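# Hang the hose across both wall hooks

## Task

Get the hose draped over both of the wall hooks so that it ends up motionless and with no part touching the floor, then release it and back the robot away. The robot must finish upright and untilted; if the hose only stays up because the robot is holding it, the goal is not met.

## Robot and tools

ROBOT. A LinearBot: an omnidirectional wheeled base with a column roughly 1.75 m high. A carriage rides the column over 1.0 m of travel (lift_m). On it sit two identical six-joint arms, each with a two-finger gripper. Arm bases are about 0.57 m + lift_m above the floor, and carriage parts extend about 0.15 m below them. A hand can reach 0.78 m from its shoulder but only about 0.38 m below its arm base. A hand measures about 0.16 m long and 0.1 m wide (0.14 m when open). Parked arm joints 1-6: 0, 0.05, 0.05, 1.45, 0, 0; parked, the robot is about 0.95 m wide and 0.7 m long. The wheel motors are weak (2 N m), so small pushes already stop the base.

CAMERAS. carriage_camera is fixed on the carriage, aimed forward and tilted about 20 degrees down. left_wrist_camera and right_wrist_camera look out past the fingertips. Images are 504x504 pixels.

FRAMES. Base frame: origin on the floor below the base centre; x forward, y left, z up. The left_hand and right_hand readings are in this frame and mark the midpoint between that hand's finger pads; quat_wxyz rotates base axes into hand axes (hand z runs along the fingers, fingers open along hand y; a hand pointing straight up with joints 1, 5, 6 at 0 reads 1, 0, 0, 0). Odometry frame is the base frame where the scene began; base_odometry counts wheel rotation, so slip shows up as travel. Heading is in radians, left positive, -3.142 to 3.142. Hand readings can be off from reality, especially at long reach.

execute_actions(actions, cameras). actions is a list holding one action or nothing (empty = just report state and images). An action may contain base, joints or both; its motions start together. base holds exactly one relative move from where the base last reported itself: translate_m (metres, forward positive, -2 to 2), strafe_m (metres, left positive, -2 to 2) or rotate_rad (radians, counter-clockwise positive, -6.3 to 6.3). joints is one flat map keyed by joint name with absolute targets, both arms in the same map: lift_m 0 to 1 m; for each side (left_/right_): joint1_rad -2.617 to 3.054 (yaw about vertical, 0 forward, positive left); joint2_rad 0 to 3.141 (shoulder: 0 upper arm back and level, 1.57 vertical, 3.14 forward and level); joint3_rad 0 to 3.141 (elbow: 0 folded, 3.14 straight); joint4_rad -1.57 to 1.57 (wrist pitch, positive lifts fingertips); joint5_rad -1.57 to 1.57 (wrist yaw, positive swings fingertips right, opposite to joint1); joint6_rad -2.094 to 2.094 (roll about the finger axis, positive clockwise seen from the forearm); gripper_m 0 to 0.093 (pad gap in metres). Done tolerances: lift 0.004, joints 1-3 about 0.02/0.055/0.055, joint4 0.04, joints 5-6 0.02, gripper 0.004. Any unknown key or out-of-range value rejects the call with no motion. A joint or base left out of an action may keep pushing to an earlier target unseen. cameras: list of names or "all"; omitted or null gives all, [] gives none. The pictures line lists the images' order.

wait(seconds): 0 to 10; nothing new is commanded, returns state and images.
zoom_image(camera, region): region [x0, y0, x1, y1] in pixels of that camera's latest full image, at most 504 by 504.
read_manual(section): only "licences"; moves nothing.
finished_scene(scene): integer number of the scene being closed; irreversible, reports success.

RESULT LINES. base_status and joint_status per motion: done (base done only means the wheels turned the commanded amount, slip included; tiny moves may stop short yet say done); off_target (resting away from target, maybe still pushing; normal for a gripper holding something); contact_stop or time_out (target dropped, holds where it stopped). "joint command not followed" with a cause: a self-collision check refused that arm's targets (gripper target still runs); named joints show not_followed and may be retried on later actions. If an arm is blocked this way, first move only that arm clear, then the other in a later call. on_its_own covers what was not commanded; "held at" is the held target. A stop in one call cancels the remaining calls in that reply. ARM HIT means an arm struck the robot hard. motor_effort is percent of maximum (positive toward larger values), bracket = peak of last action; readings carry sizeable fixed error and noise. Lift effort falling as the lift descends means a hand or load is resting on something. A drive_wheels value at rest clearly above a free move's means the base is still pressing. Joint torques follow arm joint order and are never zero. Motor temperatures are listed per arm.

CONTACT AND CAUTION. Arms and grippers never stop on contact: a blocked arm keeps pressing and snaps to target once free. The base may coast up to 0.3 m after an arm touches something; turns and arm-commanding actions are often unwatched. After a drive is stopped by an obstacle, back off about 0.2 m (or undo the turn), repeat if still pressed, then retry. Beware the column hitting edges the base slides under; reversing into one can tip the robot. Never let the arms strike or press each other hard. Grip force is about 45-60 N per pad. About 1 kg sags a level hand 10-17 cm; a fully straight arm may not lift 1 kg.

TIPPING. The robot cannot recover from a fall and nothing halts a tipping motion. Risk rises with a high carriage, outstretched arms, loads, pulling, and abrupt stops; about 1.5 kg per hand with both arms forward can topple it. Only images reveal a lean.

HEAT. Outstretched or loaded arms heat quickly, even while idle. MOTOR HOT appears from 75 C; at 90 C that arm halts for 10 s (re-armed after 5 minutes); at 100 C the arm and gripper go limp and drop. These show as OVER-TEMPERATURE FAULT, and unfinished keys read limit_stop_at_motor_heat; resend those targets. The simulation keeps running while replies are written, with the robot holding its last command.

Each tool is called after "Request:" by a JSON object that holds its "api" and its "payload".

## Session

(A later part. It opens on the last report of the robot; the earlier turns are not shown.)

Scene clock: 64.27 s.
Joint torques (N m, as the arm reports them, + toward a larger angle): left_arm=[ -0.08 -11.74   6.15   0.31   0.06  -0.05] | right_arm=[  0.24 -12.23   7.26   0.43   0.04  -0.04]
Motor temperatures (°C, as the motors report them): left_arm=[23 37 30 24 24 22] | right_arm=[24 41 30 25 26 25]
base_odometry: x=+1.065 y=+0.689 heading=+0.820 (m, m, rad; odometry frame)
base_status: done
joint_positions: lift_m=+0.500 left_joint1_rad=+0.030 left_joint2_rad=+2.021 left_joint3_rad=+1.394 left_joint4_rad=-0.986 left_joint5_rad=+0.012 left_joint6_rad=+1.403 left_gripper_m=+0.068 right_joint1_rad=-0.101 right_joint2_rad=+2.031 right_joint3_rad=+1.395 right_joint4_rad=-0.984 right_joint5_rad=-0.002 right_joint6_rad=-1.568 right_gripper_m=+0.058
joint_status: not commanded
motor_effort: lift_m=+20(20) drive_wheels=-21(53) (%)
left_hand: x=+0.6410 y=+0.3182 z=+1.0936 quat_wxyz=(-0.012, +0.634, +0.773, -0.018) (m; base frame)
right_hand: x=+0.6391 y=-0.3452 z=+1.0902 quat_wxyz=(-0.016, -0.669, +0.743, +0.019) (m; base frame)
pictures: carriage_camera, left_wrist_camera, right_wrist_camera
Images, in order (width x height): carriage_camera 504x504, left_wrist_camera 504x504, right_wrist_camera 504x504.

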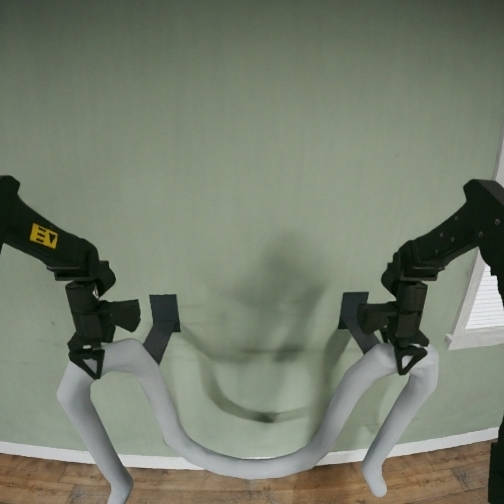

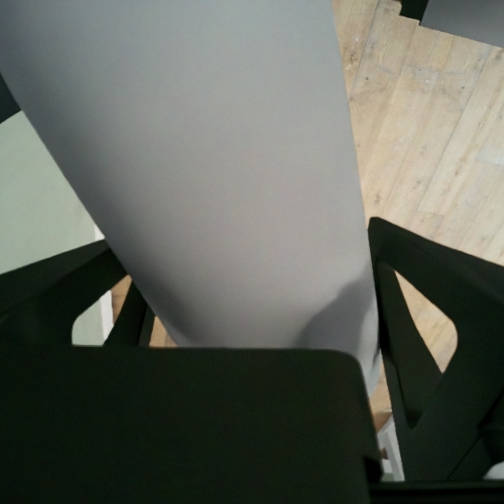

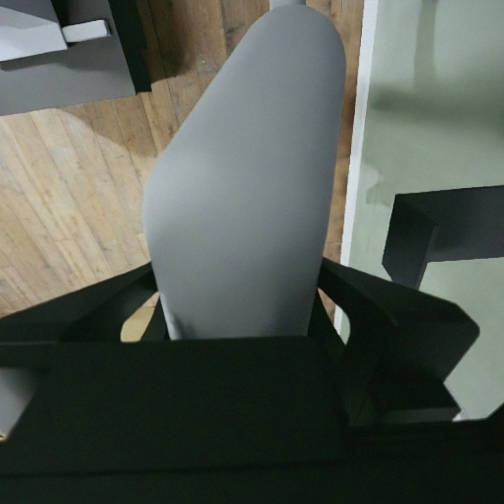

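Request:
{"api": "execute_actions", "payload": {"actions": [{"base":{"strafe_m":-0.04},"joints":{"left_joint6_rad":1.57}}], "cameras": []}}

Request:
{"api": "execute_actions", "payload": {"actions": [{"base":{"translate_m":0.1}}]}}

Scene clock: 70.03 s.
Joint torques (N m, as the arm reports them, + toward a larger angle): left_arm=[ -0.08 -11.77   6.19   0.29   0.1    0.07] | right_arm=[  0.15 -12.29   7.16   0.38   0.03  -0.06]
Motor temperatures (°C, as the motors report them): left_arm=[23 39 31 24 24 22] | right_arm=[24 42 30 25 26 25]
base_odometry: x=+1.094 y=+0.663 heading=+0.821 (m, m, rad; odometry frame)
base_status: done
joint_positions: lift_m=+0.500 left_joint1_rad=+0.031 left_joint2_rad=+2.021 left_joint3_rad=+1.394 left_joint4_rad=-0.986 left_joint5_rad=+0.008 left_joint6_rad=+1.559 left_gripper_m=+0.068 right_joint1_rad=-0.100 right_joint2_rad=+2.031 right_joint3_rad=+1.395 right_joint4_rad=-0.984 right_joint5_rad=-0.002 right_joint6_rad=-1.568 right_gripper_m=+0.058
joint_status: all done
motor_effort: lift_m=+21(19) drive_wheels=+7(49) (%)
left_hand: x=+0.6410 y=+0.3191 z=+1.0936 quat_wxyz=(-0.012, +0.691, +0.722, -0.018) (m; base frame)
right_hand: x=+0.6390 y=-0.3447 z=+1.0902 quat_wxyz=(-0.016, -0.670, +0.742, +0.019) (m; base frame)
pictures: none
No camera images: the call's "cameras" was empty. Leave "cameras" out to get every camera's image.

Scene clock: 71.57 s.
Joint torques (N m, as the arm reports them, + toward a larger angle): left_arm=[ -0.17 -11.78   6.17   0.25   0.1    0.07] | right_arm=[  0.22 -12.15   7.18   0.35   0.03  -0.03]
Motor temperatures (°C, as the motors report them): left_arm=[23 39 31 24 24 22] | right_arm=[24 43 30 25 26 25]
base_odometry: x=+1.163 y=+0.735 heading=+0.820 (m, m, rad; odometry frame)
base_status: done
joint_positions: lift_m=+0.500 left_joint1_rad=+0.031 left_joint2_rad=+2.021 left_joint3_rad=+1.394 left_joint4_rad=-0.981 left_joint5_rad=+0.007 left_joint6_rad=+1.559 left_gripper_m=+0.068 right_joint1_rad=-0.100 right_joint2_rad=+2.031 right_joint3_rad=+1.395 right_joint4_rad=-0.983 right_joint5_rad=-0.002 right_joint6_rad=-1.568 right_gripper_m=+0.058
joint_status: not commanded
motor_effort: lift_m=+19(19) drive_wheels=-21(51) (%)
left_hand: x=+0.6422 y=+0.3193 z=+1.0936 quat_wxyz=(-0.010, +0.692, +0.722, -0.016) (m; base frame)
right_hand: x=+0.6393 y=-0.3447 z=+1.0902 quat_wxyz=(-0.016, -0.670, +0.742, +0.019) (m; base frame)
pictures: carriage_camera, left_wrist_camera, right_wrist_camera
Images, in order (width x height): carriage_camera 504x504, left_wrist_camera 504x504, right_wrist_camera 504x504.

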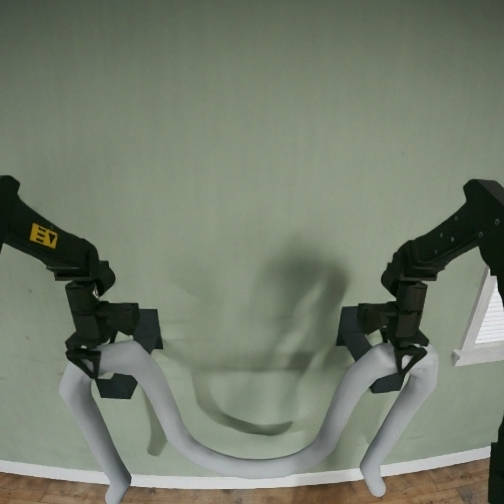

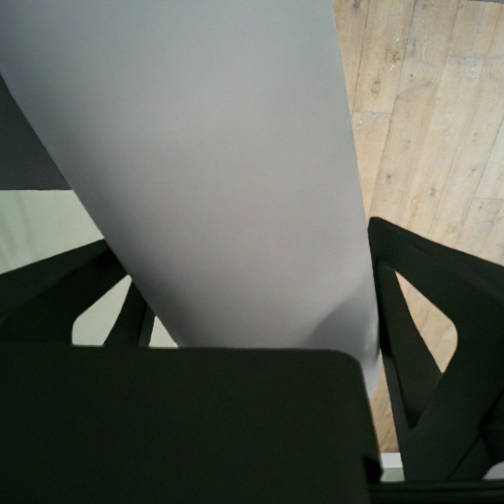

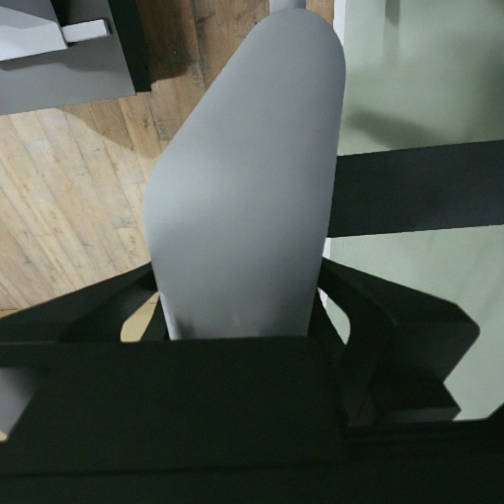

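Both hooks are inside the arches. Advance.

Request:
{"api": "execute_actions", "payload": {"actions": [{"base":{"translate_m":0.11}}]}}

Scene clock: 73.47 s.
Joint torques (N m, as the arm reports them, + toward a larger angle): left_arm=[ -0.09 -11.71   6.12   0.29   0.1    0.07] | right_arm=[  0.16 -12.1    7.19   0.38   0.05  -0.05]
Motor temperatures (°C, as the motors report them): left_arm=[23 39 31 24 24 22] | right_arm=[24 43 30 25 26 25]
base_odometry: x=+1.239 y=+0.816 heading=+0.818 (m, m, rad; odometry frame)
base_status: done
joint_positions: lift_m=+0.500 left_joint1_rad=+0.031 left_joint2_rad=+2.021 left_joint3_rad=+1.394 left_joint4_rad=-0.987 left_joint5_rad=+0.007 left_joint6_rad=+1.559 left_gripper_m=+0.068 right_joint1_rad=-0.100 right_joint2_rad=+2.031 right_joint3_rad=+1.395 right_joint4_rad=-0.987 right_joint5_rad=-0.002 right_joint6_rad=-1.568 right_gripper_m=+0.058
joint_status: not commanded
motor_effort: lift_m=+20(20) drive_wheels=-21(53) (%)
left_hand: x=+0.6408 y=+0.3193 z=+1.0936 quat_wxyz=(-0.012, +0.691, +0.722, -0.018) (m; base frame)
right_hand: x=+0.6384 y=-0.3447 z=+1.0902 quat_wxyz=(-0.017, -0.670, +0.742, +0.020) (m; base frame)
pictures: carriage_camera, left_wrist_camera, right_wrist_camera
Images, in order (width x height): carriage_camera 504x504, left_wrist_camera 504x504, right_wrist_camera 504x504.

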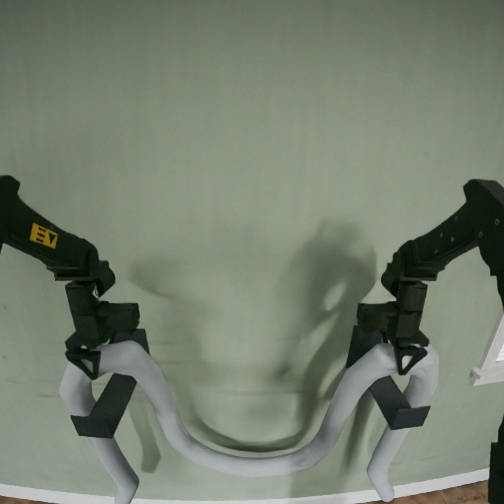

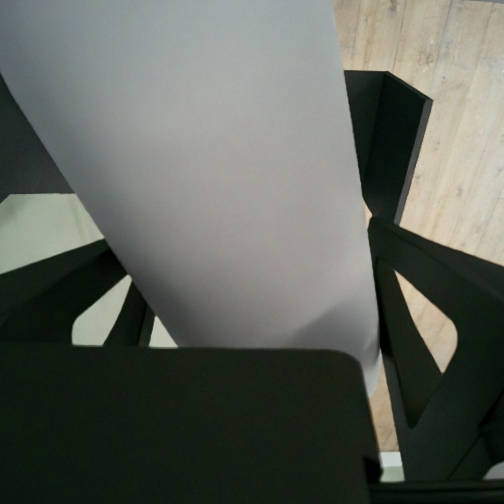

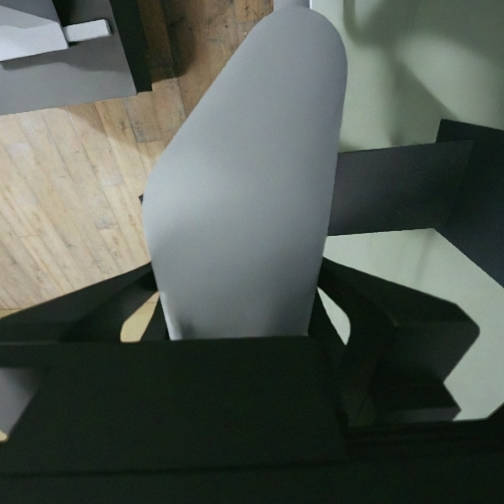

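Request:
{"api": "execute_actions", "payload": {"actions": [{"base":{"translate_m":0.04},"joints":{"lift_m":0.42}}]}}

Scene clock: 75.50 s.
Joint torques (N m, as the arm reports them, + toward a larger angle): left_arm=[ -0.09 -11.66   6.16   0.35   0.22   0.07] | right_arm=[  0.15 -12.1    7.84   0.36  -0.03  -0.05]
Motor temperatures (°C, as the motors report them): left_arm=[23 40 31 24 25 22] | right_arm=[24 44 30 25 26 25]
base_odometry: x=+1.266 y=+0.845 heading=+0.817 (m, m, rad; odometry frame)
base_status: done
joint_positions: lift_m=+0.420 left_joint1_rad=+0.031 left_joint2_rad=+2.021 left_joint3_rad=+1.394 left_joint4_rad=-0.996 left_joint5_rad=-0.008 left_joint6_rad=+1.559 left_gripper_m=+0.068 right_joint1_rad=-0.100 right_joint2_rad=+2.030 right_joint3_rad=+1.387 right_joint4_rad=-0.987 right_joint5_rad=+0.004 right_joint6_rad=-1.568 right_gripper_m=+0.058
joint_status: all done
motor_effort: lift_m=+20(20) drive_wheels=-17(54) (%)
left_hand: x=+0.6385 y=+0.3218 z=+1.0138 quat_wxyz=(-0.021, +0.692, +0.722, -0.016) (m; base frame)
right_hand: x=+0.6358 y=-0.3454 z=+1.0091 quat_wxyz=(-0.021, -0.670, +0.742, +0.021) (m; base frame)
pictures: carriage_camera, left_wrist_camera, right_wrist_camera
Images, in order (width x height): carriage_camera 504x504, left_wrist_camera 504x504, right_wrist_camera 504x504.

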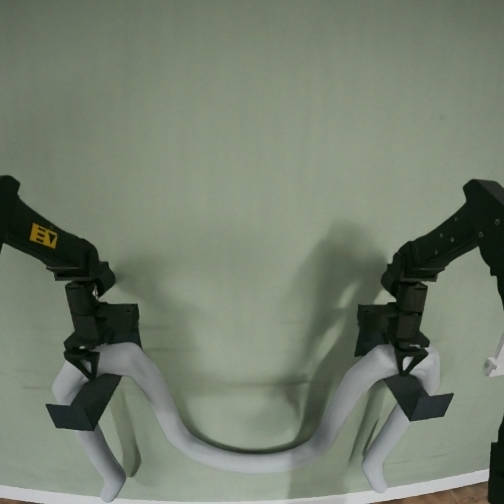

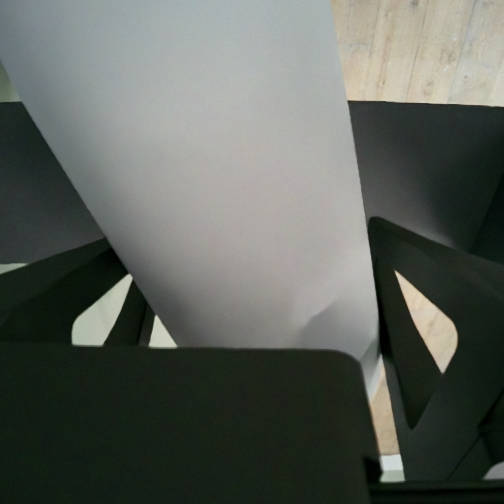

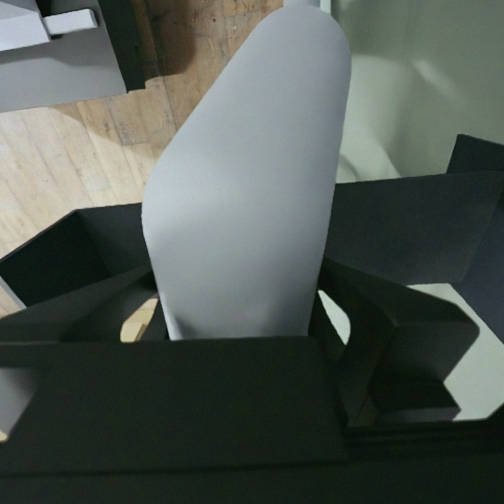

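Request:
{"api": "execute_actions", "payload": {"actions": [{"joints":{"lift_m":0.37}}]}}

Scene clock: 76.53 s.
Joint torques (N m, as the arm reports them, + toward a larger angle): left_arm=[-0.16 -8.62  5.76  0.64  0.48  0.06] | right_arm=[ 0.13 -7.99  6.85  0.86 -0.22 -0.06]
Motor temperatures (°C, as the motors report them): left_arm=[23 40 31 24 25 22] | right_arm=[24 44 30 25 26 25]
base_odometry: x=+1.266 y=+0.845 heading=+0.817 (m, m, rad; odometry frame)
base_status: not commanded
joint_positions: lift_m=+0.370 left_joint1_rad=+0.032 left_joint2_rad=+1.985 left_joint3_rad=+1.402 left_joint4_rad=-1.028 left_joint5_rad=-0.038 left_joint6_rad=+1.559 left_gripper_m=+0.066 right_joint1_rad=-0.100 right_joint2_rad=+1.981 right_joint3_rad=+1.400 right_joint4_rad=-1.027 right_joint5_rad=+0.029 right_joint6_rad=-1.568 right_gripper_m=+0.058
joint_status: all done
motor_effort: lift_m=+14(19) drive_wheels=-13(18) (%)
left_hand: x=+0.6364 y=+0.3273 z=+0.9784 quat_wxyz=(-0.028, +0.692, +0.722, -0.001) (m; base frame)
right_hand: x=+0.6347 y=-0.3497 z=+0.9796 quat_wxyz=(-0.023, -0.670, +0.742, +0.004) (m; base frame)
pictures: carriage_camera, left_wrist_camera, right_wrist_camera
Images, in order (width x height): carriage_camera 504x504, left_wrist_camera 504x504, right_wrist_camera 504x504.

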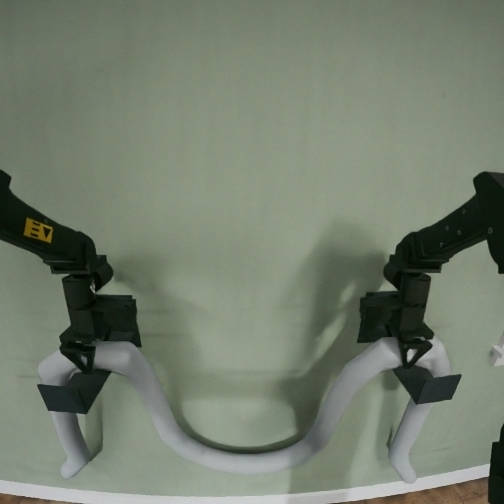

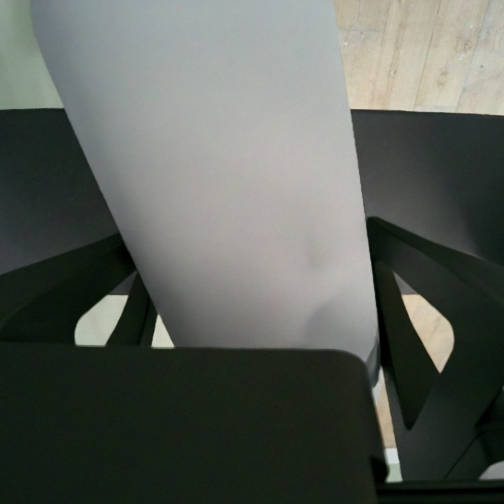

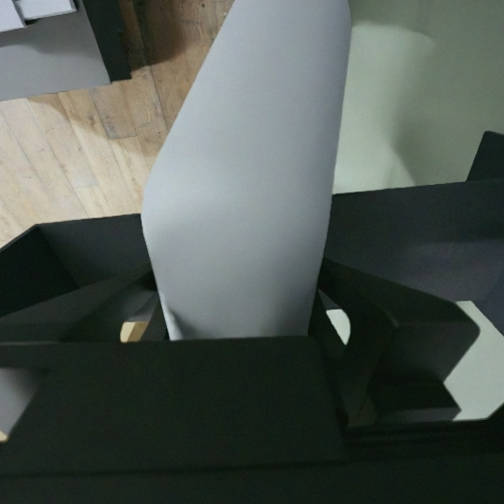

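Resting. Release, lift, retreat.

Request:
{"api": "execute_actions", "payload": {"actions": [{"joints":{"lift_m":0.38,"left_gripper_m":0.093,"right_gripper_m":0.093}}], "cameras": []}}

Request:
{"api": "execute_actions", "payload": {"actions": [{"joints":{"lift_m":0.53}}], "cameras": ["carriage_camera"]}}

Request:
{"api": "execute_actions", "payload": {"actions": [{"base":{"translate_m":-0.7},"joints":{"left_joint1_rad":0,"left_joint2_rad":0.05,"left_joint3_rad":0.05,"left_joint4_rad":1.45,"left_joint6_rad":0,"right_joint1_rad":0,"right_joint2_rad":0.05,"right_joint3_rad":0.05,"right_joint4_rad":1.45,"right_joint6_rad":0}}], "cameras": ["carriage_camera"]}}

Scene clock: 78.43 s.
Joint torques (N m, as the arm reports them, + toward a larger angle): left_arm=[-0.51 -9.63  5.76  0.29  0.14  0.05] | right_arm=[ 0.05 -9.7   6.88  0.48 -0.08 -0.01]
Motor temperatures (°C, as the motors report them): left_arm=[23 40 31 24 25 22] | right_arm=[24 44 30 25 26 25]
base_odometry: x=+1.266 y=+0.845 heading=+0.817 (m, m, rad; odometry frame)
base_status: not commanded
joint_positions: lift_m=+0.380 left_joint1_rad=+0.036 left_joint2_rad=+1.997 left_joint3_rad=+1.402 left_joint4_rad=-0.981 left_joint5_rad=+0.002 left_joint6_rad=+1.561 left_gripper_m=+0.093 right_joint1_rad=-0.100 right_joint2_rad=+2.000 right_joint3_rad=+1.400 right_joint4_rad=-0.985 right_joint5_rad=+0.011 right_joint6_rad=-1.570 right_gripper_m=+0.093
joint_status: all done
motor_effort: lift_m=+18(25) drive_wheels=-14(14) (%)
left_hand: x=+0.6471 y=+0.3222 z=+0.9838 quat_wxyz=(-0.001, +0.691, +0.723, -0.003) (m; base frame)
right_hand: x=+0.6434 y=-0.3474 z=+0.9821 quat_wxyz=(-0.009, -0.671, +0.742, +0.002) (m; base frame)
pictures: none
No camera images: the call's "cameras" was empty. Leave "cameras" out to get every camera's image.

Scene clock: 79.57 s.
Joint torques (N m, as the arm reports them, + toward a larger angle): left_arm=[-0.5  -9.73  5.79  0.27  0.13  0.05] | right_arm=[ 0.17 -9.85  6.78  0.37 -0.05 -0.03]
Motor temperatures (°C, as the motors report them): left_arm=[23 40 31 24 25 22] | right_arm=[24 44 30 25 26 25]
base_odometry: x=+1.266 y=+0.845 heading=+0.817 (m, m, rad; odometry frame)
base_status: not commanded
joint_positions: lift_m=+0.530 left_joint1_rad=+0.036 left_joint2_rad=+1.997 left_joint3_rad=+1.402 left_joint4_rad=-0.974 left_joint5_rad=+0.005 left_joint6_rad=+1.561 left_gripper_m=+0.093 right_joint1_rad=-0.100 right_joint2_rad=+2.001 right_joint3_rad=+1.400 right_joint4_rad=-0.979 right_joint5_rad=+0.010 right_joint6_rad=-1.570 right_gripper_m=+0.093
joint_status: all done
motor_effort: lift_m=+18(23) drive_wheels=+10(14) (%)
left_hand: x=+0.6490 y=+0.3218 z=+1.1339 quat_wxyz=(+0.003, +0.691, +0.723, -0.001) (m; base frame)
right_hand: x=+0.6450 y=-0.3473 z=+1.1319 quat_wxyz=(-0.007, -0.671, +0.742, +0.000) (m; base frame)
pictures: carriage_camera
Images, in order (width x height): carriage_camera 504x504.

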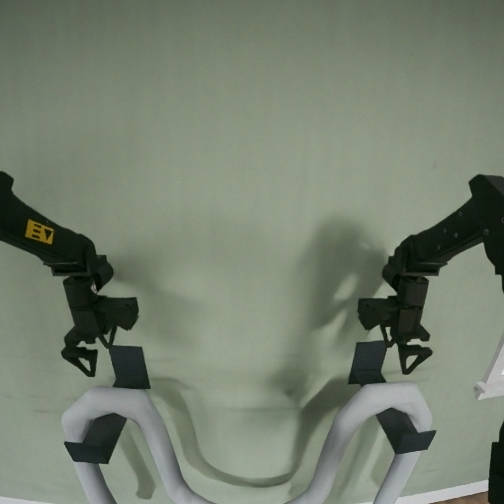

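Scene clock: 83.30 s.
Joint torques (N m, as the arm reports them, + toward a larger angle): left_arm=[-0.19  2.89  4.14 -0.2   0.01 -0.11] | right_arm=[-0.15  2.79  5.09 -0.11  0.05  0.07]
Motor temperatures (°C, as the motors report them): left_arm=[23 39 31 24 25 22] | right_arm=[24 43 30 25 26 25]
base_odometry: x=+0.787 y=+0.334 heading=+0.817 (m, m, rad; odometry frame)
base_status: done
joint_positions: lift_m=+0.530 left_joint1_rad=+0.001 left_joint2_rad=+0.065 left_joint3_rad=+0.072 left_joint4_rad=+1.453 left_joint5_rad=+0.007 left_joint6_rad=+0.010 left_gripper_m=+0.093 right_joint1_rad=+0.006 right_joint2_rad=+0.061 right_joint3_rad=+0.065 right_joint4_rad=+1.448 right_joint5_rad=+0.004 right_joint6_rad=-0.010 right_gripper_m=+0.093
joint_status: all done
motor_effort: lift_m=+18(17) drive_wheels=-6(60) (%)
left_hand: x=+0.3116 y=+0.3082 z=+1.5502 quat_wxyz=(+0.998, +0.004, +0.056, +0.005) (m; base frame)
right_hand: x=+0.3138 y=-0.3100 z=+1.5481 quat_wxyz=(+0.998, +0.002, +0.060, -0.002) (m; base frame)
pictures: carriage_camera
Images, in order (width x height): carriage_camera 504x504.

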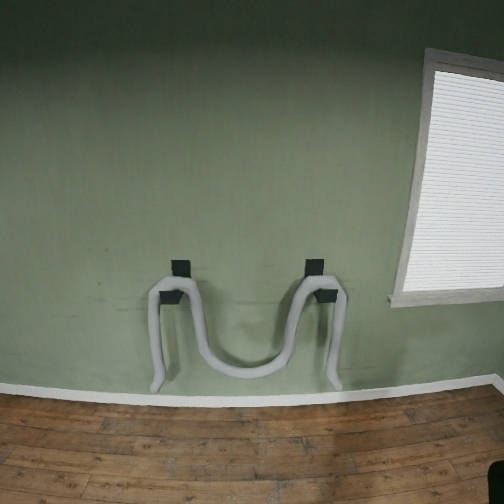

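Request:
{"api": "wait", "payload": {"seconds": 5}}

Request:
{"api": "finished_scene", "payload": {"scene": 1}}

Scene clock: 88.83 s.
Joint torques (N m, as the arm reports them, + toward a larger angle): left_arm=[-0.17  2.87  4.15 -0.18  0.   -0.13] | right_arm=[-0.24  2.8   5.18 -0.08  0.05  0.07]
Motor temperatures (°C, as the motors report them): left_arm=[23 37 31 24 25 22] | right_arm=[24 41 30 25 26 25]
base_odometry: x=+0.787 y=+0.334 heading=+0.817 (m, m, rad; odometry frame)
base_status: done
joint_positions: lift_m=+0.530 left_joint1_rad=+0.001 left_joint2_rad=+0.065 left_joint3_rad=+0.072 left_joint4_rad=+1.453 left_joint5_rad=+0.007 left_joint6_rad=+0.010 left_gripper_m=+0.093 right_joint1_rad=+0.006 right_joint2_rad=+0.061 right_joint3_rad=+0.065 right_joint4_rad=+1.448 right_joint5_rad=+0.004 right_joint6_rad=-0.010 right_gripper_m=+0.093
joint_status: all done
motor_effort: lift_m=+18(17) drive_wheels=-5(60) (%)
left_hand: x=+0.3116 y=+0.3082 z=+1.5502 quat_wxyz=(+0.998, +0.004, +0.056, +0.005) (m; base frame)
right_hand: x=+0.3138 y=-0.3100 z=+1.5481 quat_wxyz=(+0.998, +0.002, +0.060, -0.002) (m; base frame)
wait: 5.00 s; at rest from the start
pictures: carriage_camera, left_wrist_camera, right_wrist_camera
Images, in order (width x height): carriage_camera 504x504, left_wrist_camera 504x504, right_wrist_camera 504x504.

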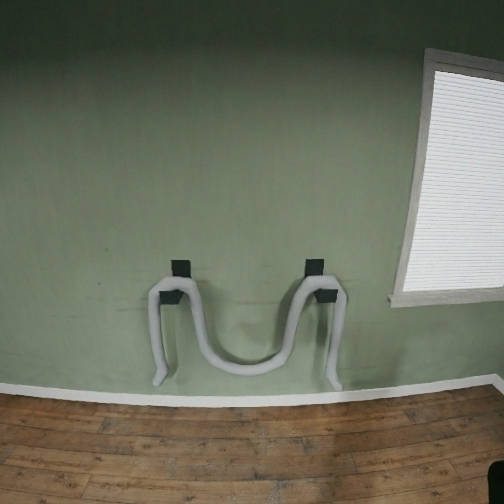

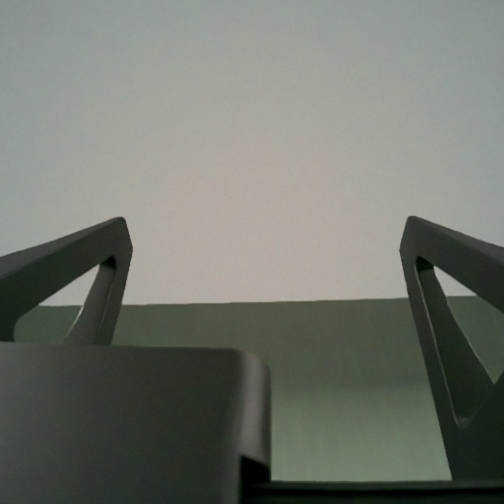

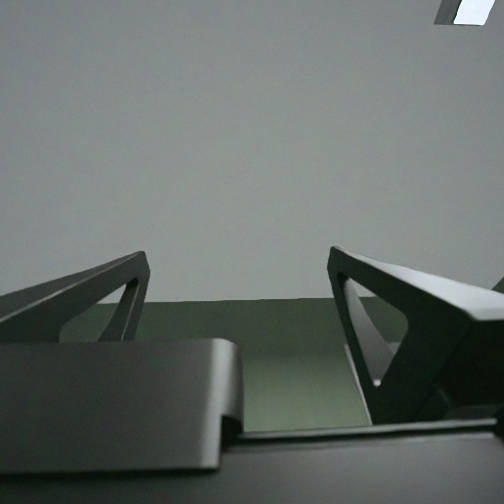

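The scene is finished: the task was done.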